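## Task

Move the cardboard box onto the coffee table in the adjoining room. It must rest there on its own, not held up by the robot, at the end. The robot must not tip over or be left leaning, or the task fails.

## Robot and tools

ROBOT. A Hello Robot Stretch 3 in a physics simulation: a two-wheeled base (0.33 m long, 0.34 m wide), a lift carriage on a vertical mast, and a single telescoping arm that reaches out to the robot's RIGHT side, ending in a wrist (yaw, pitch, roll) and a gripper. The base cannot strafe, so to move the gripper forward or back you drive the base. Turning in place pivots about the point between the drive wheels, 0.05 m behind the front edge; with the arm in and the wrist folded, the swept circle has radius 0.28 m, larger if the wrist is unfolded. Loose objects may occasionally be nudged by an outside force.

FRAMES. Base frame: origin on the floor between the drive wheels, x forward, y left, z up. Odometry frame is the base frame where the scene began; heading is positive to the left, -3.142 to 3.142. hand_pose is reported in the base frame, at the point where closed fingertips meet; with all wrist joints at 0 its x axis points up, y back toward the mast, z to the robot's rear.

CAMERAS. head_camera and nav_camera are on the head and are aimed by head_pan_rad and head_tilt_rad; wrist_camera rides on the gripper. Each execute_actions result carries one image per camera, taken at the end of the call.

TOOL execute_actions. Argument actions: a list run in order (empty list = just report the state). Each action may hold robot, steps (1 to 450 control steps, 30 per second, default 1) and until (only with steps; ends the action early once all its conditions hold). An action with only steps simply waits. robot is one command, a list of up to 8 commands executed in sequence (a queue; items may also be {"pause_s": s}, s up to 15), or {"stop": true} which brakes everything and clears the queue. A command may contain:
- base: exactly one of translate_m (metres, a relative drive from wherever the base is when this command begins, forward positive, magnitude at most 1) or rotate_rad (radians, a relative turn in place, counter-clockwise/left positive, magnitude at most 3.2).
- joints: one dictionary for the single arm and head, giving absolute target values by name; unnamed joints keep their previous targets. Ranges: lift_m 0 to 1.1 (arm height on the mast, m); arm_m 0 to 0.52 (extension, m); wrist_yaw_rad -1.345 to 4.42 (0 along the arm, positive swings toward the front, 3.0 is folded over the base); wrist_pitch_rad -1.57 to 0.451 (0 level, negative tips fingers down); wrist_roll_rad -2.911 to 2.911 (0 fingers side by side); gripper_m -0.089 to 0.179 (larger is wider; the real fingertip gap is less than the value, by 0.007 nearly shut up to 0.025 fully open, zero below 0.007); head_pan_rad -3.953 to 1.73 (0 forward, positive left, -1.57 looks along the arm); head_tilt_rad -1.53 to 0.419 (negative looks down).
- contact_limits: {"arm_m": effort percent 1 to 100}, how hard the arm may push before halting; it applies until arm_m's next command.
Base and joint motions in one command start together and keep running across later actions and during your thinking. A new command overrides immediately; a queue runs its next item only after the previous one finished "done" (or off_target for base or gripper). Any invalid value rejects the whole call and nothing runs.

until conditions go under "robot": {"status": "ended"} waits until nothing is moving and no queue is running; other fields (x, y, heading, base_status, each joint reading, its _goal and _status, refusals, queue, queue_left) take [op, value] with =, !=, <, <=, >, >=, or a status word. "any": {"status": "ended"} fires when the first motion ends. Don't use "=" on readings; "done" allows a tolerance.

TOOL zoom_image: camera (head_camera, nav_camera or wrist_camera) and region [x0, y0, x1, y1] in pixels from the top-left, at most 504 by 504; gives an enlarged view of that camera's last image.

TOOL finished_scene: scene (integer, the number of the scene being closed). Irreversible; it reports success and gives the next task. Wait until all motion has ended first, since the final hold is ended with a brake.

RESULT LINES. base_status shows progress, e.g. translate_m +0.12 of +0.30. joint_goals, joint_status (moving, done, off_target, contact_stop, time_out, stopped, not_commanded, torque_fault), measured_speeds, refusals/queue/queue_left. on_its_own appears when the robot has changed a goal itself, a joint is slack or off, a motor is strained at rest, or base_tilt deviates 3 degrees or more. lidar_m: 12 distances in 30 degree sectors, 1st straight ahead going counter-clockwise (4th left, 7th behind, 10th right), scanning 0.17 m above the floor, so table tops are invisible. wrist_depth_mm and head_depth_mm: 7x7 median depths. motor_effort: percent, peak in brackets, with sizeable fixed error. base_tilt in degrees (forward/right positive). refused:/dropped: lines name the failed goal; replaced: is informational.

PRACTICE. Fast driving (0.30 m/s, 1.9 rad/s) only with lift_m under 0.30, arm_m under 0.03 and wrist_yaw_rad over 2.54; otherwise 0.10 m/s and 0.63 rad/s. Fold or unfold the wrist only with lift_m 0.32 to 0.95, pitch -0.4 and roll near 0; once folded the lift may drop to 0.25. With yaw below -0.4 keep pitch at -0.5 or lower. To grasp, command gripper_m smaller than the object's width; to let go, open at least 0.02 beyond where the pads first touched. The gripper reading does not prove a hold; check the cameras. A contact_stop leaves that joint slack until re-commanded.

AVOID. Arm pushes on solid things with the gripper above about 0.45 m, repeated pushes after a contact_stop, driving while gripping or pressing something fixed, snagging furniture (especially reversing), dropping or slamming objects, and long wrist strain that shuts a servo off for 10 s. If tilt appears, reverse the last move in small steps, pull the gripper away, and if still leaning lower lift_m to about 0.2.

Each tool is called after "Emit:" as name(argument=value, ...) on one line, values as JSON.

## Session

Emit:
execute_actions(actions=[])

Scene clock: 0.00 s.
robot.base_odometry: x=+0.000 y=+0.000 heading=+0.000 (m, m, rad; robot's odometry frame)
robot.turned_by_wheels: +0.000 (rad since the last result)
robot.turned_by_imu: +0.000 (rad since the last result)
robot.base_tilt: forward=+1.1 right=-1.0 (deg)
robot.lidar_m: 1.03 2.74 2.55 1.67 1.31 1.00 0.73 0.70 0.72 0.77 0.74 0.76
robot.head_depth_mm: 819 830 838 851 860 872 884 / 921 935 950 962 976 989 1001 / 1055 1071 1091 1106 1124 1142 1163 / 1231 1253 1278 1297 1323 1354 1379 / 1475 1553 1623 1669 1713 1756 1772 / 1772 1924 2061 2090 2195 2223 2005 / 1858 2460 2644 2771 2832 2728 2020
robot.base_status: not_commanded
robot.joint_positions: lift_m=+0.386 arm_m=+0.003 wrist_yaw_rad=+2.961 wrist_pitch_rad=-0.557 wrist_roll_rad=-0.006 gripper_m=+0.037 head_pan_rad=-0.010 head_tilt_rad=-0.008
robot.joint_goals: lift_m=+0.386 arm_m=+0.003 wrist_yaw_rad=+2.961 wrist_pitch_rad=-0.557 wrist_roll_rad=-0.006 gripper_m=+0.037 head_pan_rad=-0.010 head_tilt_rad=-0.008
robot.joint_status: lift_m=not_commanded arm_m=not_commanded wrist_yaw_rad=not_commanded wrist_pitch_rad=not_commanded wrist_roll_rad=not_commanded gripper_m=not_commanded head_pan_rad=not_commanded head_tilt_rad=not_commanded
robot.measured_speeds: translate_m=+0.000 rotate_rad=+0.000 lift_m=+0.000 arm_m=+0.000 wrist_yaw_rad=+0.000 wrist_pitch_rad=+0.000 wrist_roll_rad=+0.000 head_pan_rad=+0.000 head_tilt_rad=+0.000
robot: refusals=0 queue=idle queue_left=0
robot.motor_effort: left_wheel=+0 right_wheel=+0 lift_m=+25 arm_m=-1 wrist_yaw_rad=+1 wrist_pitch_rad=+5 wrist_roll_rad=-1 gripper_m=+0 head_pan_rad=+1 head_tilt_rad=+1 (%)
robot.hand_pose: x=+0.0155 y=+0.0536 z=+0.3686 quat_wxyz=(+0.255, +0.692, +0.133, +0.662) (m; robot's base frame)
robot.wrist_depth_mm: - - - - - - 996 / - - - 936 911 840 818 / 900 - 810 785 752 704 677 / 773 717 693 664 643 626 584 / 661 632 - 580 564 536 524 / 581 554 - - 487 493 465 / 512 505 - - 458 436 421
pictures: head_camera (sideways: a quarter turn clockwise sets it upright), nav_camera (sideways: a quarter turn counterclockwise sets it upright), wrist_camera
Images, in order (width x height): head_camera 896x504, nav_camera 672x504, wrist_camera 644x364.

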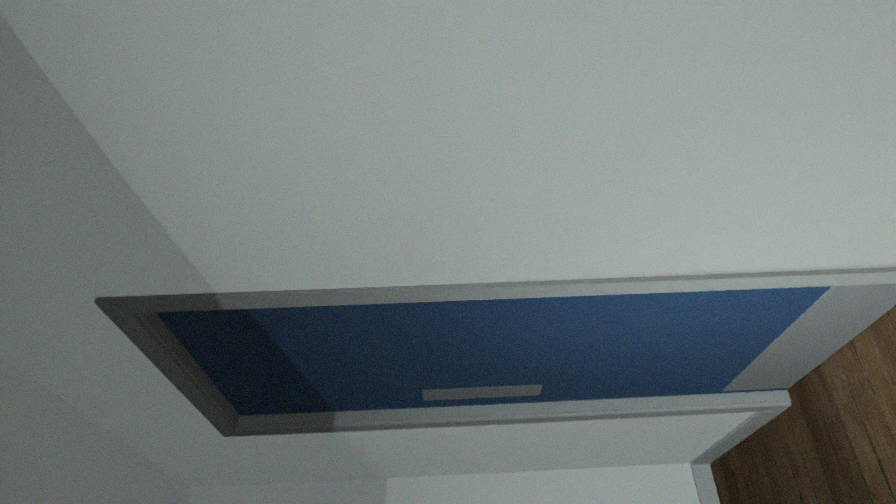

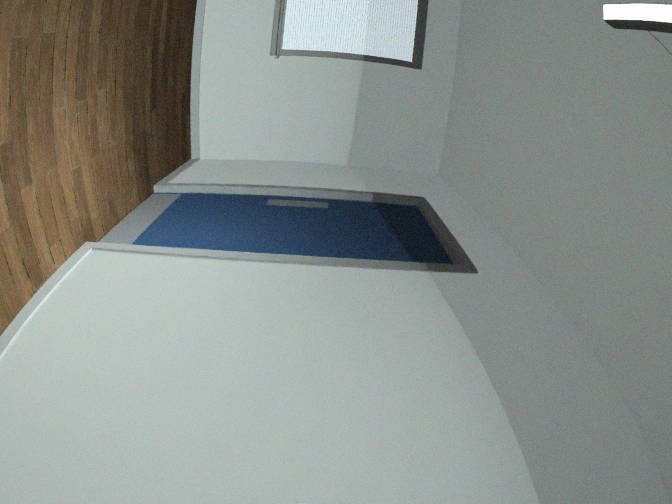

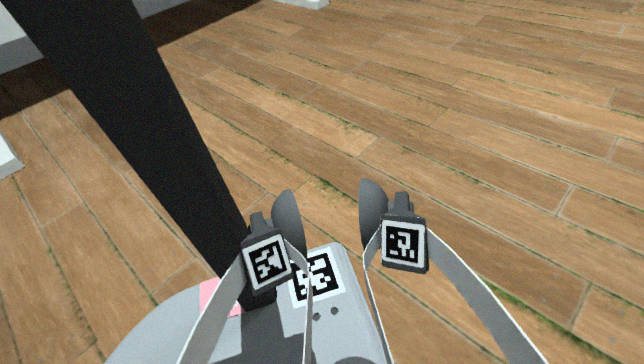

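Emit:
execute_actions(actions=[{"robot":{"joints":{"head_pan_rad":1.7,"head_tilt_rad":-0.5,"lift_m":0.28,"wrist_pitch_rad":-0.4}},"steps":450,"until":{"robot":{"status":"ended"}}}])

Scene clock: 4.40 s.
robot.base_odometry: x=+0.000 y=+0.000 heading=+0.000 (m, m, rad; robot's odometry frame)
robot.turned_by_wheels: +0.000 (rad since the last result)
robot.turned_by_imu: -0.001 (rad since the last result)
robot.base_tilt: forward=+1.3 right=-1.2 (deg)
robot.lidar_m: 1.03 2.74 2.56 1.67 1.31 1.00 0.73 0.70 0.72 0.77 0.74 0.76
robot.head_depth_mm: 1909 2097 2389 2521 1873 1493 1237 / 1807 1957 1671 2416 1859 1496 1237 / 1722 1837 1741 2235 1877 1495 1245 / 1635 1748 1387 2203 1877 1504 1240 / 1564 1675 1267 2075 1887 1500 1245 / 1489 1601 1169 1947 1895 1508 1275 / 1414 1546 1172 1855 - - -
robot.base_status: not_commanded
robot.joint_positions: lift_m=+0.281 arm_m=+0.003 wrist_yaw_rad=+2.961 wrist_pitch_rad=-0.422 wrist_roll_rad=-0.006 gripper_m=+0.037 head_pan_rad=+1.693 head_tilt_rad=-0.494
robot.joint_goals: lift_m=+0.280 arm_m=+0.003 wrist_yaw_rad=+2.961 wrist_pitch_rad=-0.400 wrist_roll_rad=-0.006 gripper_m=+0.037 head_pan_rad=+1.700 head_tilt_rad=-0.500
robot.joint_status: lift_m=done arm_m=not_commanded wrist_yaw_rad=not_commanded wrist_pitch_rad=done wrist_roll_rad=not_commanded gripper_m=not_commanded head_pan_rad=done head_tilt_rad=done
robot.measured_speeds: translate_m=+0.000 rotate_rad=+0.000 lift_m=+0.000 arm_m=+0.000 wrist_yaw_rad=+0.000 wrist_pitch_rad=+0.000 wrist_roll_rad=+0.000 head_pan_rad=+0.000 head_tilt_rad=+0.000
robot: refusals=0 queue=done queue_left=0
robot.motor_effort: left_wheel=-1(0) right_wheel=+0(1) lift_m=+14(26) arm_m=-1(0) wrist_yaw_rad=-1(2) wrist_pitch_rad=+8(8) wrist_roll_rad=+0(0) gripper_m=+0(0) head_pan_rad=+6(58) head_tilt_rad=-3(36) (%)
robot.hand_pose: x=+0.0189 y=+0.0724 z=+0.2924 quat_wxyz=(+0.210, +0.699, +0.086, +0.678) (m; robot's base frame)
robot.wrist_depth_mm: - - - - - - - / - - - - 935 868 784 / - - 836 786 739 687 636 / 754 702 666 637 596 569 544 / 615 587 - 544 510 482 465 / 519 505 - - 432 421 405 / 453 - - - 391 374 362
pictures: head_camera (sideways: a quarter turn clockwise sets it upright), nav_camera (sideways: a quarter turn counterclockwise sets it upright), wrist_camera
Images, in order (width x height): head_camera 896x504, nav_camera 672x504, wrist_camera 644x364.

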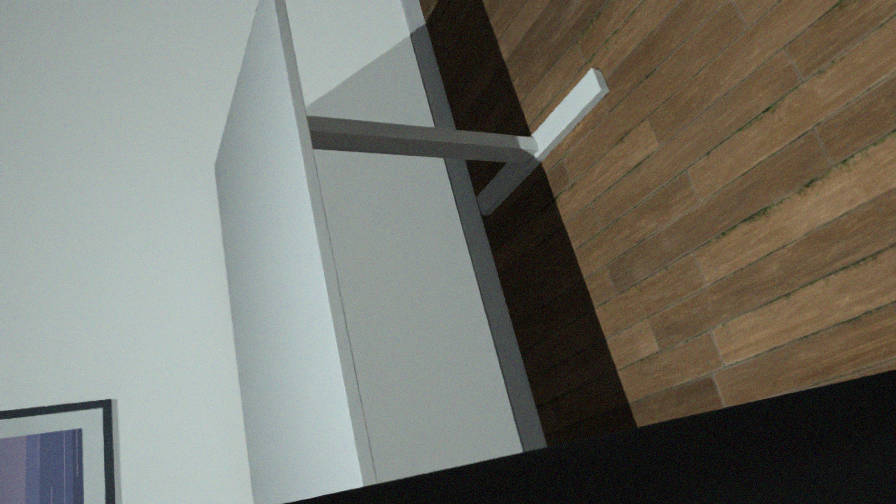

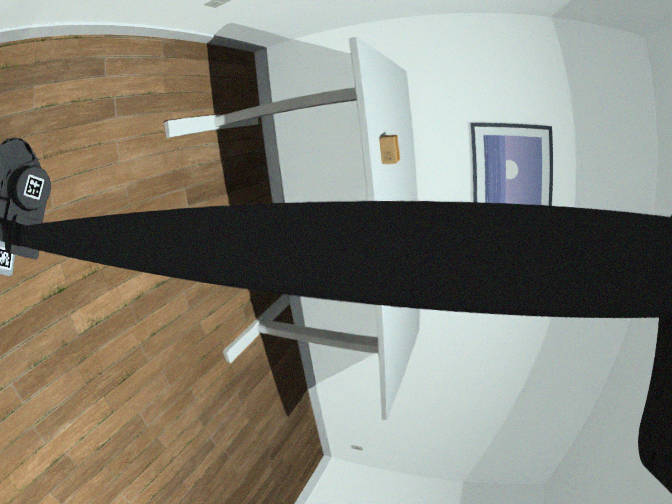

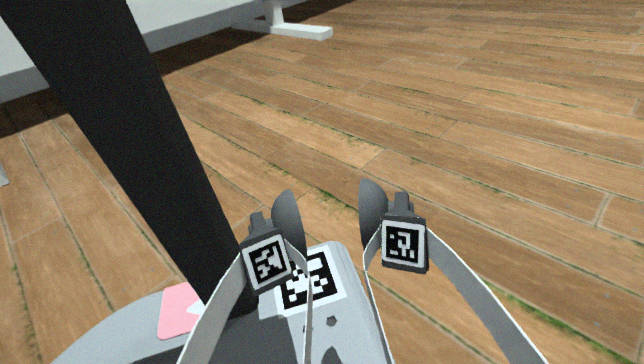

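Emit:
execute_actions(actions=[{"robot":[{"base":{"rotate_rad":2.1},"joints":{"head_pan_rad":-1.57,"head_tilt_rad":-0.5}},{"base":{"translate_m":0.45}},{"base":{"rotate_rad":1.57}},{"joints":{"lift_m":0.9,"gripper_m":0.179}},{"joints":{"wrist_yaw_rad":0}},{"joints":{"wrist_pitch_rad":0}}],"steps":450,"until":{"robot":{"status":"ended"}}},{"steps":300,"until":{"robot":{"status":"ended"}}}])

Scene clock: 28.27 s.
robot.base_odometry: x=-0.227 y=+0.388 heading=-2.613 (m, m, rad; robot's odometry frame)
robot.turned_by_wheels: +3.670 (rad since the last result)
robot.turned_by_imu: +3.628 (rad since the last result)
robot.base_tilt: forward=+1.3 right=-1.0 (deg)
robot.lidar_m: 0.71 0.73 0.97 1.18 1.21 1.62 3.02 1.32 1.35 0.91 0.87 0.74
robot.head_depth_mm: 1106 1226 1049 684 1691 1535 - / 1087 1214 1054 688 1686 1545 - / 1081 1208 1055 687 1681 - - / 1074 1200 1065 658 1669 - 1213 / 1066 1191 1067 661 1648 1498 1244 / 1081 1182 1073 698 1045 1378 1217 / 1067 1175 1083 698 1622 1514 1244
robot.base_status: done (rotate_rad +1.5699 of +1.5700)
robot.joint_positions: lift_m=+0.899 arm_m=+0.003 wrist_yaw_rad=+0.002 wrist_pitch_rad=-0.025 wrist_roll_rad=-0.006 gripper_m=+0.179 head_pan_rad=-1.563 head_tilt_rad=-0.494
robot.joint_goals: lift_m=+0.900 arm_m=+0.003 wrist_yaw_rad=+0.000 wrist_pitch_rad=+0.000 wrist_roll_rad=-0.006 gripper_m=+0.179 head_pan_rad=-1.570 head_tilt_rad=-0.500
robot.joint_status: lift_m=done arm_m=not_commanded wrist_yaw_rad=done wrist_pitch_rad=done wrist_roll_rad=not_commanded gripper_m=done head_pan_rad=done head_tilt_rad=done
robot.measured_speeds: translate_m=+0.000 rotate_rad=+0.000 lift_m=+0.000 arm_m=+0.000 wrist_yaw_rad=+0.000 wrist_pitch_rad=+0.000 wrist_roll_rad=+0.000 head_pan_rad=+0.000 head_tilt_rad=+0.000
robot: refusals=0 queue=done queue_left=0
robot.motor_effort: left_wheel=-2(11) right_wheel=+2(11) lift_m=+35(36) arm_m=-1(1) wrist_yaw_rad=-1(1) wrist_pitch_rad=+9(9) wrist_roll_rad=+0(1) gripper_m=+0(84) head_pan_rad=-3(56) head_tilt_rad=-2(4) (%)
robot.hand_pose: x=-0.0209 y=-0.4034 z=+1.0076 quat_wxyz=(+0.710, +0.010, -0.704, -0.009) (m; robot's base frame)
robot.wrist_depth_mm: 911 924 950 967 - - - / 897 - - - - - - / 892 - - 892 673 538 463 / 847 580 458 388 361 330 319 / 379 345 301 299 - - - / 289 - - - - - - / 770 - - - - - -
pictures: head_camera (sideways: a quarter turn clockwise sets it upright), nav_camera (sideways: a quarter turn counterclockwise sets it upright), wrist_camera
Images, in order (width x height): head_camera 896x504, nav_camera 672x504, wrist_camera 644x364.

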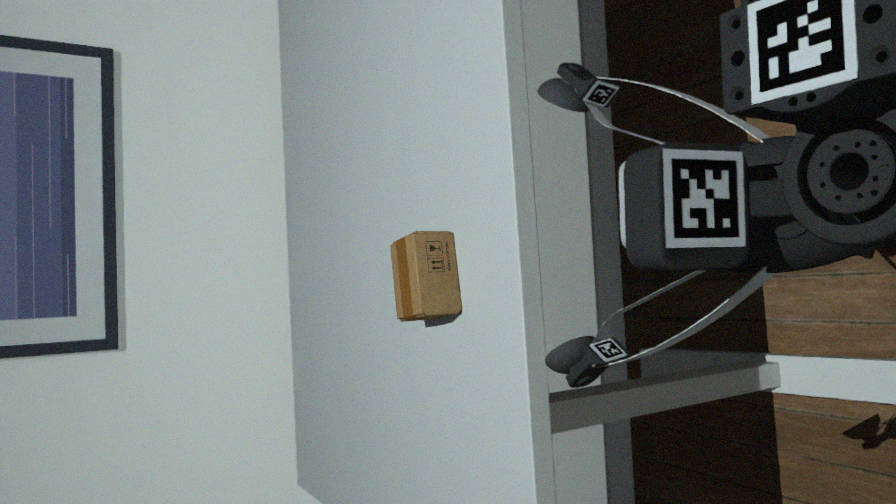

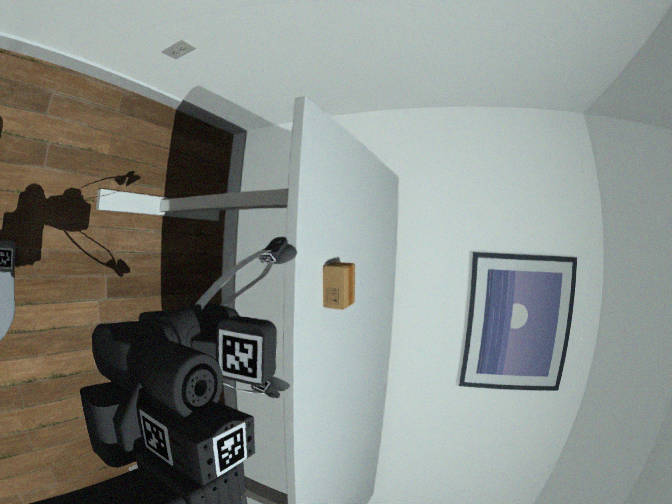

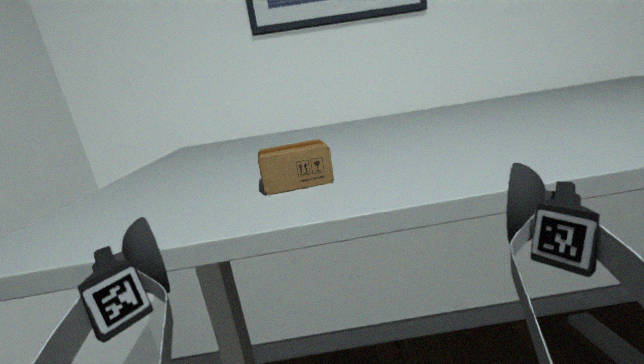

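Emit:
execute_actions(actions=[{"robot":[{"base":{"translate_m":0.03},"joints":{"wrist_pitch_rad":-0.15,"lift_m":0.93}},{"joints":{"arm_m":0.19},"contact_limits":{"arm_m":25}}],"steps":450,"until":{"robot":{"status":"ended"}}}])

Scene clock: 41.97 s.
robot.base_odometry: x=-0.253 y=+0.373 heading=-2.613 (m, m, rad; robot's odometry frame)
robot.turned_by_wheels: +0.000 (rad since the last result)
robot.turned_by_imu: -0.002 (rad since the last result)
robot.base_tilt: forward=+1.3 right=-1.1 (deg)
robot.lidar_m: 0.68 0.70 0.92 1.18 1.22 1.62 3.04 1.35 1.39 0.86 0.86 0.71
robot.head_depth_mm: 1105 1225 1048 759 - 1489 1236 / 1090 1212 1053 - - 1492 1241 / 1081 1208 1054 - - 1496 1243 / 1074 1192 1064 660 1699 1501 1242 / 1069 1190 1067 731 1659 1501 1242 / 1075 1179 1075 696 1049 1426 1243 / 1068 1171 1084 699 1611 1507 1249
robot.base_status: done (translate_m +0.0300 of +0.0300)
robot.joint_positions: lift_m=+0.929 arm_m=+0.190 wrist_yaw_rad=+0.001 wrist_pitch_rad=-0.166 wrist_roll_rad=-0.006 gripper_m=+0.179 head_pan_rad=-1.563 head_tilt_rad=-0.494
robot.joint_goals: lift_m=+0.930 arm_m=+0.190 wrist_yaw_rad=+0.000 wrist_pitch_rad=-0.150 wrist_roll_rad=-0.006 gripper_m=+0.179 head_pan_rad=-1.570 head_tilt_rad=-0.500
robot.joint_status: lift_m=done arm_m=done wrist_yaw_rad=done wrist_pitch_rad=done wrist_roll_rad=not_commanded gripper_m=done head_pan_rad=done head_tilt_rad=done
robot.measured_speeds: translate_m=+0.000 rotate_rad=+0.000 lift_m=+0.000 arm_m=+0.000 wrist_yaw_rad=+0.000 wrist_pitch_rad=+0.000 wrist_roll_rad=+0.000 head_pan_rad=+0.000 head_tilt_rad=+0.000
robot: refusals=0 queue=done queue_left=0
robot.motor_effort: left_wheel=-3(4) right_wheel=+2(6) lift_m=+35(37) arm_m=+5(5) wrist_yaw_rad=-1(0) wrist_pitch_rad=+6(9) wrist_roll_rad=+0(0) gripper_m=+0(0) head_pan_rad=-4(3) head_tilt_rad=-3(3) (%)
robot.contact_limits: arm_m 25 (drawing in: default 29, maximum 47; extending or still: default 39, maximum 64)
robot.hand_pose: x=-0.0213 y=-0.5834 z=+1.0021 quat_wxyz=(+0.707, +0.059, -0.702, -0.058) (m; robot's base frame)
robot.wrist_depth_mm: 739 755 779 792 809 815 817 / 776 800 801 821 804 635 542 / 827 829 569 482 423 374 338 / 728 392 336 215 282 272 250 / 299 286 250 221 222 205 201 / 228 - 198 187 177 169 156 / 183 168 163 156 149 142 139
pictures: head_camera (sideways: a quarter turn clockwise sets it upright), nav_camera (sideways: a quarter turn counterclockwise sets it upright), wrist_camera
Images, in order (width x height): head_camera 896x504, nav_camera 672x504, wrist_camera 644x364.

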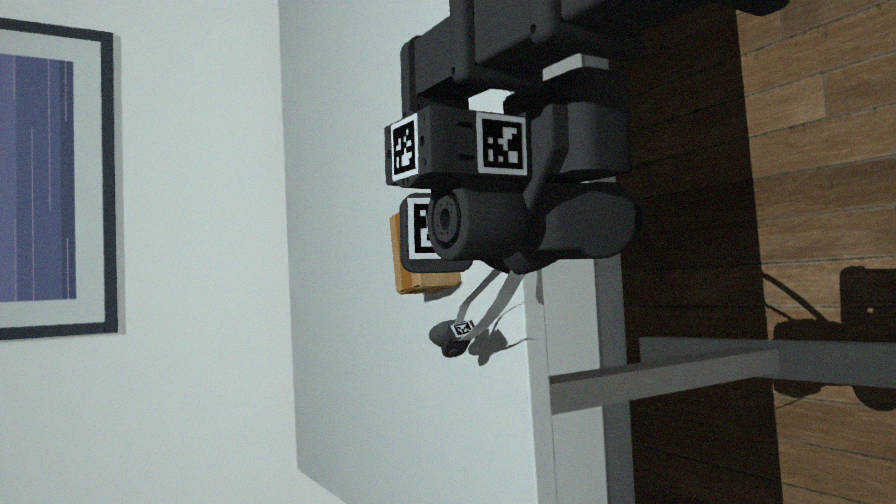

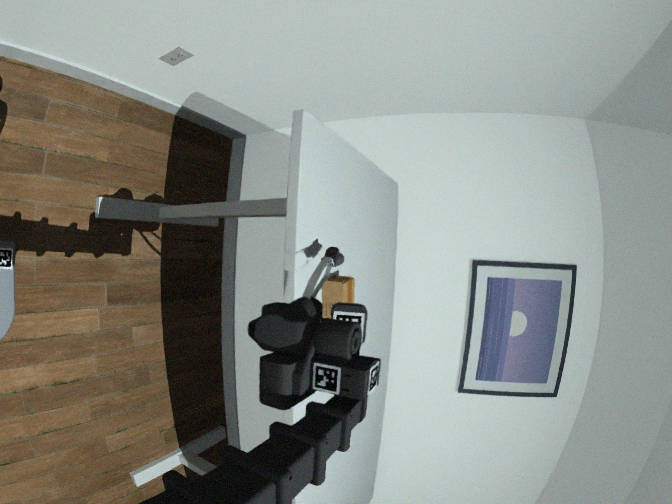

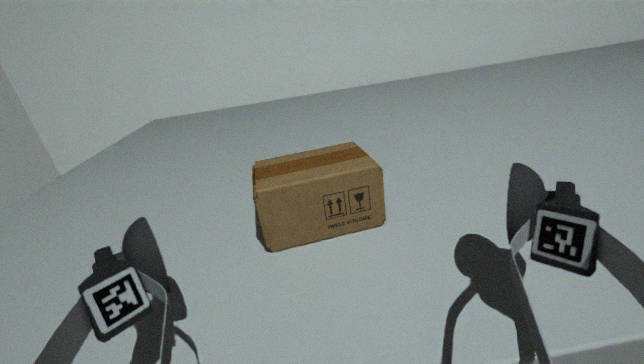

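Emit:
execute_actions(actions=[{"robot":[{"base":{"translate_m":0.008},"joints":{"arm_m":0.275,"lift_m":0.915},"contact_limits":{"arm_m":25}},{"joints":{"gripper_m":0.11}}],"steps":450,"until":{"robot":{"status":"ended"}}}])

Scene clock: 49.17 s.
robot.base_odometry: x=-0.260 y=+0.369 heading=-2.613 (m, m, rad; robot's odometry frame)
robot.turned_by_wheels: +0.000 (rad since the last result)
robot.turned_by_imu: -0.001 (rad since the last result)
robot.base_tilt: forward=+1.0 right=-1.2 (deg)
robot.lidar_m: 0.67 0.69 0.92 1.18 1.22 1.62 3.06 1.35 1.39 0.86 0.87 0.70
robot.head_depth_mm: 1094 1222 1051 758 - 1492 1236 / 1083 1210 1055 - 1699 1489 1240 / 1084 1206 1144 - 1703 1499 1240 / 1074 1195 1063 - 1700 1496 1243 / 1067 1185 1068 678 1651 1457 1243 / 1074 1178 1072 695 1068 1427 1245 / 1067 1168 1168 698 1616 1503 1247
robot.base_status: done (translate_m +0.0080 of +0.0080)
robot.joint_positions: lift_m=+0.916 arm_m=+0.275 wrist_yaw_rad=+0.001 wrist_pitch_rad=-0.166 wrist_roll_rad=-0.006 gripper_m=+0.110 head_pan_rad=-1.563 head_tilt_rad=-0.494
robot.joint_goals: lift_m=+0.915 arm_m=+0.275 wrist_yaw_rad=+0.000 wrist_pitch_rad=-0.150 wrist_roll_rad=-0.006 gripper_m=+0.110 head_pan_rad=-1.570 head_tilt_rad=-0.500
robot.joint_status: lift_m=done arm_m=done wrist_yaw_rad=done wrist_pitch_rad=done wrist_roll_rad=not_commanded gripper_m=done head_pan_rad=done head_tilt_rad=done
robot.measured_speeds: translate_m=+0.000 rotate_rad=+0.000 lift_m=+0.000 arm_m=+0.000 wrist_yaw_rad=+0.000 wrist_pitch_rad=+0.000 wrist_roll_rad=+0.000 head_pan_rad=+0.000 head_tilt_rad=+0.000
robot: refusals=0 queue=done queue_left=0
robot.motor_effort: left_wheel=-2(6) right_wheel=+1(6) lift_m=+14(34) arm_m=+4(6) wrist_yaw_rad=-1(0) wrist_pitch_rad=+6(6) wrist_roll_rad=+0(0) gripper_m=-1(83) head_pan_rad=-4(4) head_tilt_rad=-3(3) (%)
robot.contact_limits: arm_m 25 (drawing in: default 29, maximum 47; extending or still: default 39, maximum 64)
robot.hand_pose: x=-0.0213 y=-0.6683 z=+0.9882 quat_wxyz=(+0.707, +0.059, -0.702, -0.058) (m; robot's base frame)
robot.wrist_depth_mm: 686 694 705 721 719 754 731 / 714 716 748 750 713 575 477 / 758 638 514 437 383 337 302 / 414 353 316 168 205 243 221 / 269 249 136 128 133 190 174 / 201 194 130 134 145 149 145 / 161 156 142 138 132 128 122
pictures: head_camera (sideways: a quarter turn clockwise sets it upright), nav_camera (sideways: a quarter turn counterclockwise sets it upright), wrist_camera
Images, in order (width x height): head_camera 896x504, nav_camera 672x504, wrist_camera 644x364.

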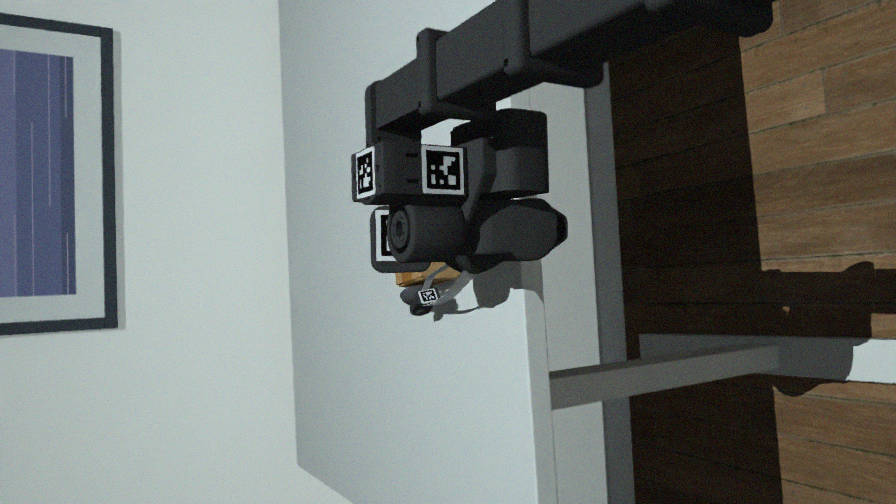

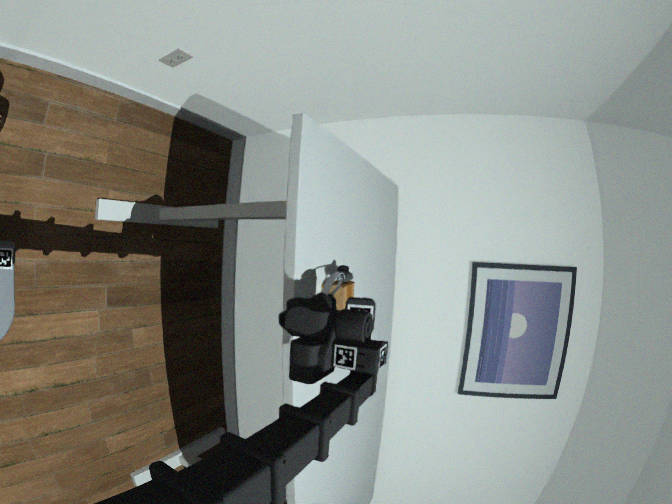

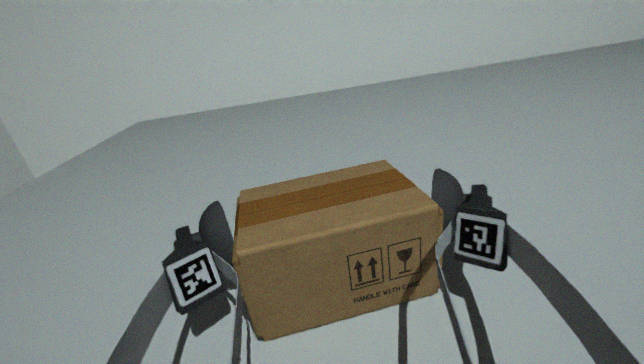

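Emit:
execute_actions(actions=[{"robot":[{"joints":{"gripper_m":0.01}},{"joints":{"lift_m":0.94}},{"joints":{"arm_m":0.0,"head_pan_rad":1.5}},{"joints":{"lift_m":0.5,"wrist_pitch_rad":-0.4,"wrist_yaw_rad":2.9},"base":{"translate_m":-0.4}}],"steps":450,"until":{"robot":{"status":"ended"}}}])

Emit:
execute_actions(actions=[{"robot":[{"joints":{"lift_m":0.29}},{"base":{"translate_m":-0.8}},{"base":{"translate_m":-0.75}},{"base":{"rotate_rad":-1.57},"joints":{"head_pan_rad":-3.14,"head_tilt_rad":-0.8}}],"steps":450,"until":{"robot":{"status":"ended"}}}])

Scene clock: 69.77 s.
robot.base_odometry: x=+0.085 y=+0.571 heading=-2.613 (m, m, rad; robot's odometry frame)
robot.turned_by_wheels: +0.000 (rad since the last result)
robot.turned_by_imu: -0.003 (rad since the last result)
robot.base_tilt: forward=+1.4 right=-1.0 (deg)
robot.lidar_m: 1.06 1.10 1.23 1.17 1.20 1.65 2.68 1.98 1.09 1.34 1.03 1.12
robot.head_depth_mm: 1015 1116 1242 1400 1593 1491 1236 / 1001 1094 1219 1366 1543 1493 1241 / 980 1078 1194 1337 1515 1496 1242 / 967 1063 1171 1309 1473 1504 1239 / 952 1046 1148 1279 1442 1512 1244 / 938 1026 1129 1256 1416 1502 1250 / 923 1005 1109 1230 1384 1496 1246
robot.base_status: done (translate_m -0.4000 of -0.4000)
robot.joint_positions: lift_m=+0.501 arm_m=+0.003 wrist_yaw_rad=+2.898 wrist_pitch_rad=-0.422 wrist_roll_rad=-0.006 gripper_m=+0.053 head_pan_rad=+1.493 head_tilt_rad=-0.494
robot.joint_goals: lift_m=+0.500 arm_m=+0.000 wrist_yaw_rad=+2.900 wrist_pitch_rad=-0.400 wrist_roll_rad=-0.006 gripper_m=+0.052 head_pan_rad=+1.500 head_tilt_rad=-0.500
robot.joint_status: lift_m=done arm_m=done wrist_yaw_rad=done wrist_pitch_rad=done wrist_roll_rad=not_commanded gripper_m=done head_pan_rad=done head_tilt_rad=done
robot.measured_speeds: translate_m=+0.000 rotate_rad=+0.000 lift_m=+0.000 arm_m=+0.000 wrist_yaw_rad=+0.000 wrist_pitch_rad=+0.000 wrist_roll_rad=+0.000 head_pan_rad=+0.000 head_tilt_rad=+0.000
robot: refusals=0 queue=done queue_left=0
robot.on_its_own: gripper_m is held at +0.052, not at your +0.010, by its stall guard, which is still easing
robot.motor_effort: left_wheel=-2(10) right_wheel=+2(3) lift_m=+14(37) arm_m=-5(6) wrist_yaw_rad=+1(4) wrist_pitch_rad=+8(9) wrist_roll_rad=+0(0) gripper_m=-22(100) head_pan_rad=+5(59) head_tilt_rad=-3(3) (%)
robot.hand_pose: x=+0.0327 y=+0.0692 z=+0.5123 quat_wxyz=(+0.231, +0.702, +0.064, +0.671) (m; robot's base frame)
robot.wrist_depth_mm: - 948 - - - - 898 / - - - - - - 924 / - - - - - - 943 / - - - 171 528 895 812 / 941 878 132 128 132 736 707 / 783 771 127 133 144 635 622 / 683 675 601 582 582 566 548
pictures: head_camera (sideways: a quarter turn clockwise sets it upright), nav_camera (sideways: a quarter turn counterclockwise sets it upright), wrist_camera
Images, in order (width x height): head_camera 896x504, nav_camera 672x504, wrist_camera 644x364.

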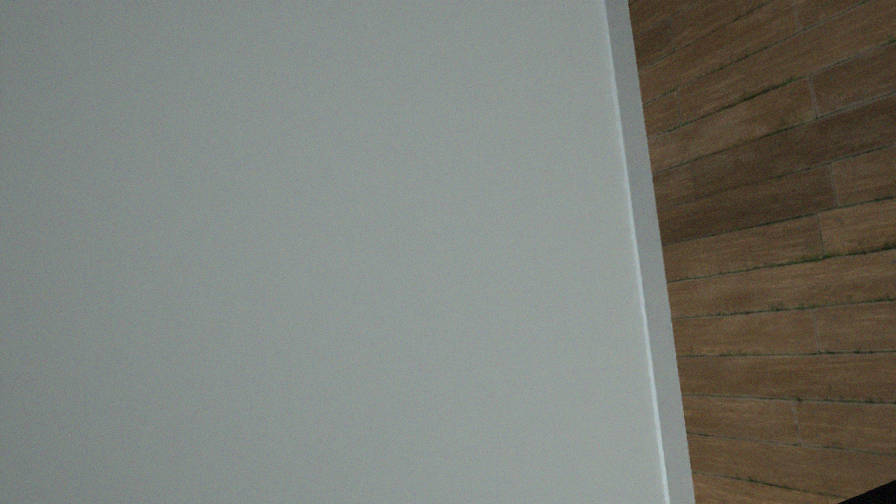

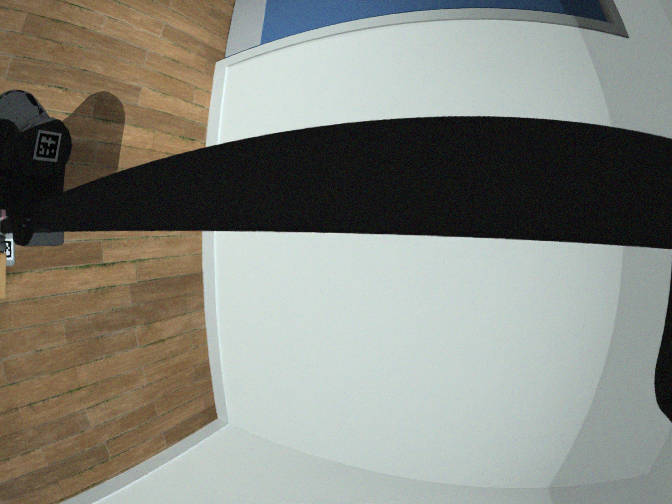

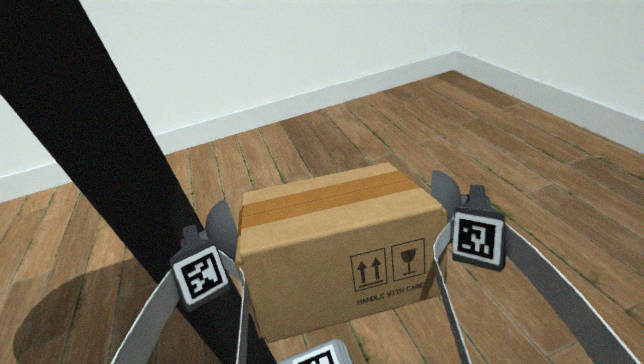

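Scene clock: 83.50 s.
robot.base_odometry: x=+1.424 y=+1.352 heading=+2.100 (m, m, rad; robot's odometry frame)
robot.turned_by_wheels: -1.570 (rad since the last result)
robot.turned_by_imu: -1.560 (rad since the last result)
robot.base_tilt: forward=+1.2 right=-1.0 (deg)
robot.lidar_m: 1.40 1.29 1.32 2.60 1.62 1.20 1.15 1.14 1.20 1.14 1.17 1.47
robot.head_depth_mm: 998 1159 1364 1601 1456 1255 1107 / 994 1150 1360 1609 1460 1260 1145 / 987 1139 1348 1597 1454 1256 - / 985 1133 1331 1594 1460 1258 1148 / 977 1124 1325 1604 1458 1259 1127 / 967 1118 1312 1554 1459 1256 1105 / 965 1088 1256 1523 1462 1258 1103
robot.base_status: done (rotate_rad -1.5699 of -1.5700)
robot.joint_positions: lift_m=+0.291 arm_m=+0.003 wrist_yaw_rad=+2.899 wrist_pitch_rad=-0.422 wrist_roll_rad=-0.006 gripper_m=+0.056 head_pan_rad=-3.133 head_tilt_rad=-0.791
robot.joint_goals: lift_m=+0.290 arm_m=+0.000 wrist_yaw_rad=+2.900 wrist_pitch_rad=-0.400 wrist_roll_rad=-0.006 gripper_m=+0.055 head_pan_rad=-3.140 head_tilt_rad=-0.800
robot.joint_status: lift_m=done arm_m=done wrist_yaw_rad=done wrist_pitch_rad=done wrist_roll_rad=not_commanded gripper_m=done head_pan_rad=done head_tilt_rad=done
robot.measured_speeds: translate_m=+0.000 rotate_rad=+0.000 lift_m=+0.000 arm_m=+0.000 wrist_yaw_rad=+0.000 wrist_pitch_rad=+0.000 wrist_roll_rad=+0.000 head_pan_rad=+0.000 head_tilt_rad=+0.000
robot: refusals=0 queue=done queue_left=0
robot.on_its_own: gripper_m is held at +0.055, not at your +0.010, by its stall guard, which is not easing now
robot.motor_effort: left_wheel=+1(14) right_wheel=-1(6) lift_m=+15(15) arm_m=-5(5) wrist_yaw_rad=+0(1) wrist_pitch_rad=+8(8) wrist_roll_rad=+0(0) gripper_m=-20(21) head_pan_rad=-3(57) head_tilt_rad=-4(29) (%)
robot.hand_pose: x=+0.0326 y=+0.0691 z=+0.3023 quat_wxyz=(+0.231, +0.702, +0.064, +0.671) (m; robot's base frame)
robot.wrist_depth_mm: - - - - - - - / - - - - 978 875 824 / - 922 857 787 742 715 647 / 769 - 689 170 379 593 554 / 632 591 132 128 132 507 469 / 535 506 127 133 143 423 420 / 461 - - 139 396 380 373
pictures: head_camera (sideways: a quarter turn clockwise sets it upright), nav_camera (sideways: a quarter turn counterclockwise sets it upright), wrist_camera
Images, in order (width x height): head_camera 896x504, nav_camera 672x504, wrist_camera 644x364.

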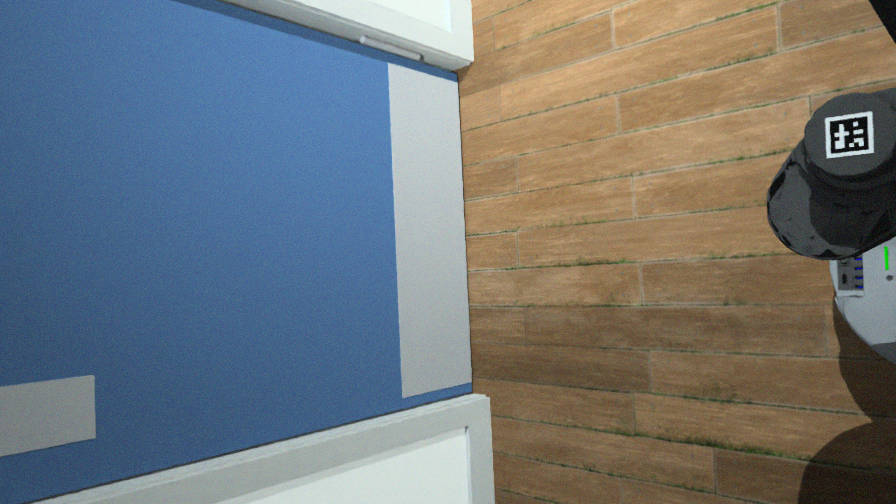

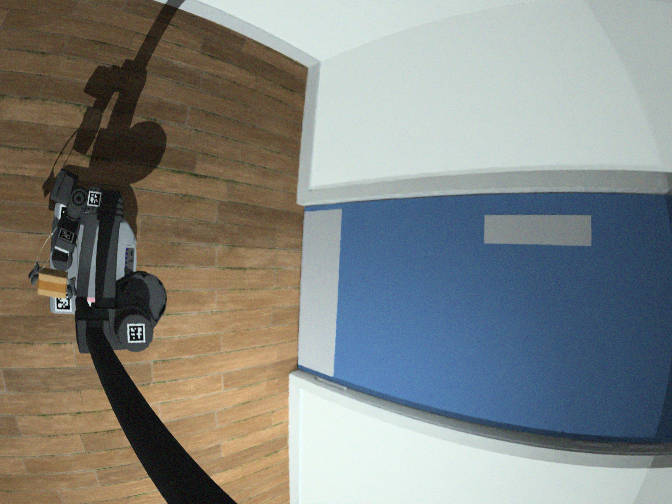

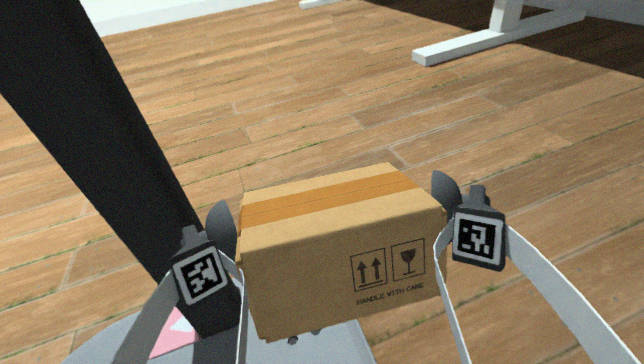

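Emit:
execute_actions(actions=[{"robot":[{"base":{"translate_m":-0.86}},{"joints":{"lift_m":0.31,"head_tilt_rad":-1.1}},{"base":{"translate_m":-0.3}}],"steps":450,"until":{"robot":{"status":"ended"}}}])

Scene clock: 96.30 s.
robot.base_odometry: x=+2.010 y=+0.351 heading=+2.100 (m, m, rad; robot's odometry frame)
robot.turned_by_wheels: +0.000 (rad since the last result)
robot.turned_by_imu: -0.004 (rad since the last result)
robot.base_tilt: forward=+1.2 right=-1.1 (deg)
robot.lidar_m: 2.55 2.27 2.68 0.38 0.28 0.26 0.27 0.37 1.23 0.34 1.21 1.62
robot.head_depth_mm: - 288 331 429 591 1149 1084 / - 298 358 474 677 1132 1081 / - 307 388 529 712 - 1055 / 287 329 425 599 864 - 1048 / 297 355 469 693 1222 - 1067 / 307 386 524 816 1255 1198 1057 / 324 419 592 1371 1265 1161 1049
robot.base_status: done (translate_m -0.3000 of -0.3000)
robot.joint_positions: lift_m=+0.309 arm_m=+0.003 wrist_yaw_rad=+2.899 wrist_pitch_rad=-0.422 wrist_roll_rad=-0.006 gripper_m=+0.056 head_pan_rad=-3.133 head_tilt_rad=-1.088
robot.joint_goals: lift_m=+0.310 arm_m=+0.000 wrist_yaw_rad=+2.900 wrist_pitch_rad=-0.400 wrist_roll_rad=-0.006 gripper_m=+0.055 head_pan_rad=-3.140 head_tilt_rad=-1.100
robot.joint_status: lift_m=done arm_m=done wrist_yaw_rad=done wrist_pitch_rad=done wrist_roll_rad=not_commanded gripper_m=done head_pan_rad=done head_tilt_rad=done
robot.measured_speeds: translate_m=+0.000 rotate_rad=+0.000 lift_m=+0.000 arm_m=+0.000 wrist_yaw_rad=+0.000 wrist_pitch_rad=+0.000 wrist_roll_rad=+0.000 head_pan_rad=+0.000 head_tilt_rad=+0.000
robot: refusals=0 queue=done queue_left=0
robot.on_its_own: gripper_m is held at +0.055, not at your +0.010, by its stall guard, which is not easing now
robot.motor_effort: left_wheel=-1(32) right_wheel=-2(25) lift_m=+36(37) arm_m=-5(5) wrist_yaw_rad=+1(0) wrist_pitch_rad=+8(8) wrist_roll_rad=+0(0) gripper_m=-19(20) head_pan_rad=-4(5) head_tilt_rad=-7(31) (%)
robot.hand_pose: x=+0.0325 y=+0.0691 z=+0.3211 quat_wxyz=(+0.231, +0.702, +0.065, +0.671) (m; robot's base frame)
robot.wrist_depth_mm: - 366 526 - - - - / - 386 550 - - 903 840 / - 407 563 833 791 709 689 / 273 - 517 171 395 606 587 / 283 331 132 128 132 517 493 / 283 354 127 133 143 444 429 / 285 336 - 139 406 403 392
pictures: head_camera (sideways: a quarter turn clockwise sets it upright), nav_camera (sideways: a quarter turn counterclockwise sets it upright), wrist_camera
Images, in order (width x height): head_camera 896x504, nav_camera 672x504, wrist_camera 644x364.

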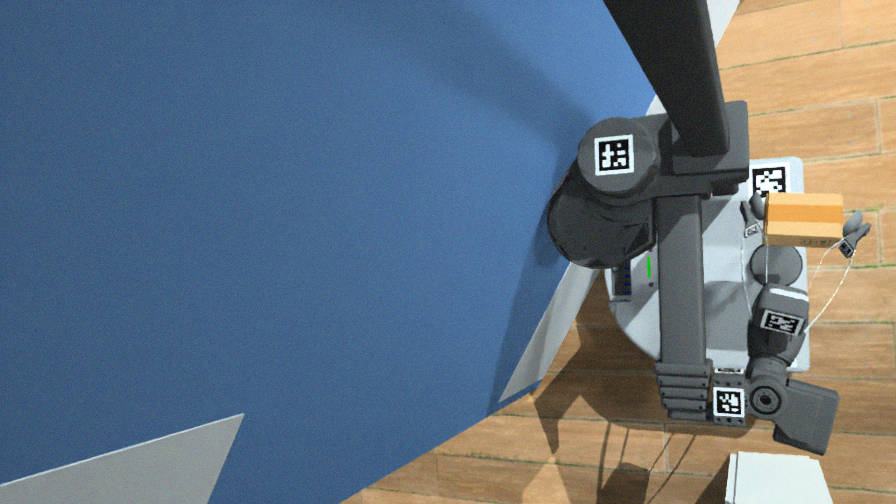

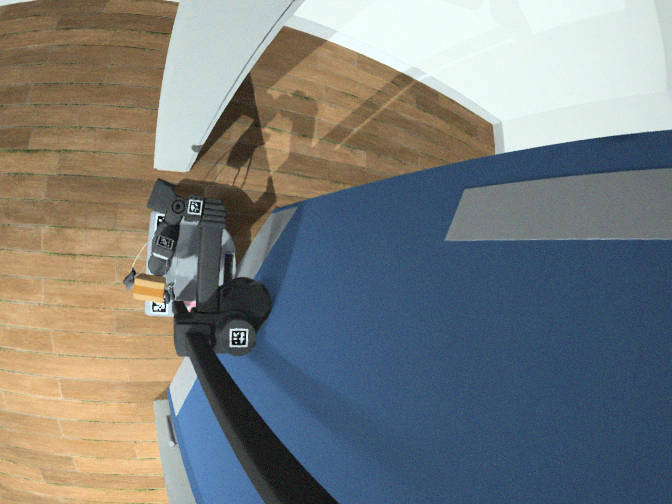

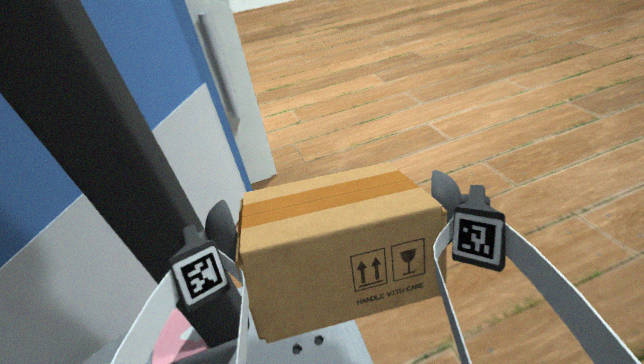

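Emit:
execute_actions(actions=[{"robot":{"joints":{"lift_m":0.29,"head_tilt_rad":-0.8,"head_pan_rad":-3.3},"base":{"translate_m":-0.5}},"steps":450,"until":{"robot":{"status":"ended"}}}])

Scene clock: 103.07 s.
robot.base_odometry: x=+2.262 y=-0.081 heading=+2.100 (m, m, rad; robot's odometry frame)
robot.turned_by_wheels: +0.000 (rad since the last result)
robot.turned_by_imu: -0.002 (rad since the last result)
robot.base_tilt: forward=+1.1 right=-1.0 (deg)
robot.lidar_m: 3.02 2.73 0.31 0.23 0.23 0.24 1.69 1.74 1.25 1.19 0.62 0.55
robot.head_depth_mm: - - - 294 336 402 476 / - - 295 334 396 490 599 / 1518 312 337 400 485 623 - / 1495 1732 1976 1708 1447 1237 - / 1455 1682 1932 1714 1454 1253 1142 / 1428 1634 1916 1705 1444 1253 1104 / 1397 1603 1869 1710 1442 1251 1102
robot.base_status: done (translate_m -0.5000 of -0.5000)
robot.joint_positions: lift_m=+0.291 arm_m=+0.003 wrist_yaw_rad=+2.899 wrist_pitch_rad=-0.422 wrist_roll_rad=-0.006 gripper_m=+0.056 head_pan_rad=-3.293 head_tilt_rad=-0.803
robot.joint_goals: lift_m=+0.290 arm_m=+0.000 wrist_yaw_rad=+2.900 wrist_pitch_rad=-0.400 wrist_roll_rad=-0.006 gripper_m=+0.055 head_pan_rad=-3.300 head_tilt_rad=-0.800
robot.joint_status: lift_m=done arm_m=done wrist_yaw_rad=done wrist_pitch_rad=done wrist_roll_rad=not_commanded gripper_m=done head_pan_rad=done head_tilt_rad=done
robot.measured_speeds: translate_m=+0.000 rotate_rad=+0.000 lift_m=+0.000 arm_m=+0.000 wrist_yaw_rad=+0.000 wrist_pitch_rad=+0.000 wrist_roll_rad=+0.000 head_pan_rad=+0.000 head_tilt_rad=+0.000
robot: refusals=0 queue=done queue_left=0
robot.on_its_own: gripper_m is held at +0.055, not at your +0.010, by its stall guard, which is not easing now
robot.motor_effort: left_wheel=+2(20) right_wheel=-2(12) lift_m=+15(36) arm_m=-4(4) wrist_yaw_rad=+0(2) wrist_pitch_rad=+8(8) wrist_roll_rad=+0(0) gripper_m=-21(21) head_pan_rad=-3(22) head_tilt_rad=+2(28) (%)
robot.hand_pose: x=+0.0325 y=+0.0691 z=+0.3022 quat_wxyz=(+0.231, +0.702, +0.065, +0.671) (m; robot's base frame)
robot.wrist_depth_mm: - 226 272 344 468 - - / - 246 289 373 518 861 832 / - 268 308 404 596 706 654 / 224 - 323 171 350 577 553 / 236 262 133 127 132 504 478 / 252 289 127 134 143 429 414 / 263 - - 140 392 385 371
pictures: head_camera (sideways: a quarter turn clockwise sets it upright), nav_camera (sideways: a quarter turn counterclockwise sets it upright), wrist_camera
Images, in order (width x height): head_camera 896x504, nav_camera 672x504, wrist_camera 644x364.

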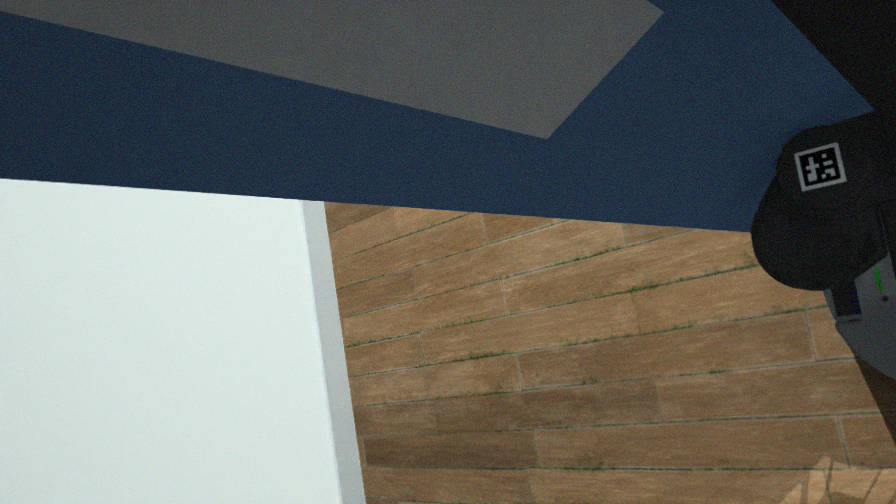

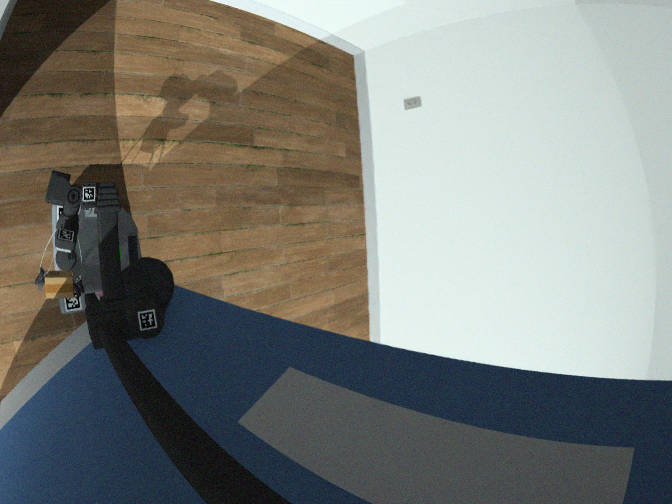

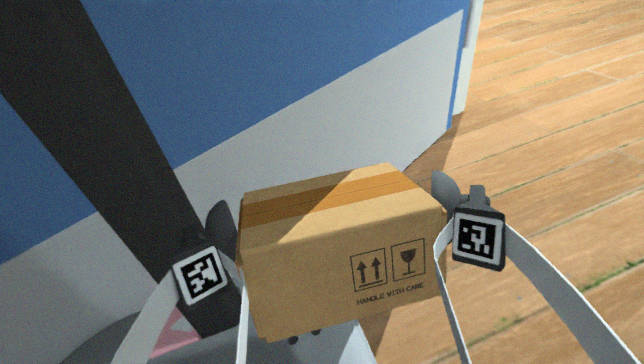

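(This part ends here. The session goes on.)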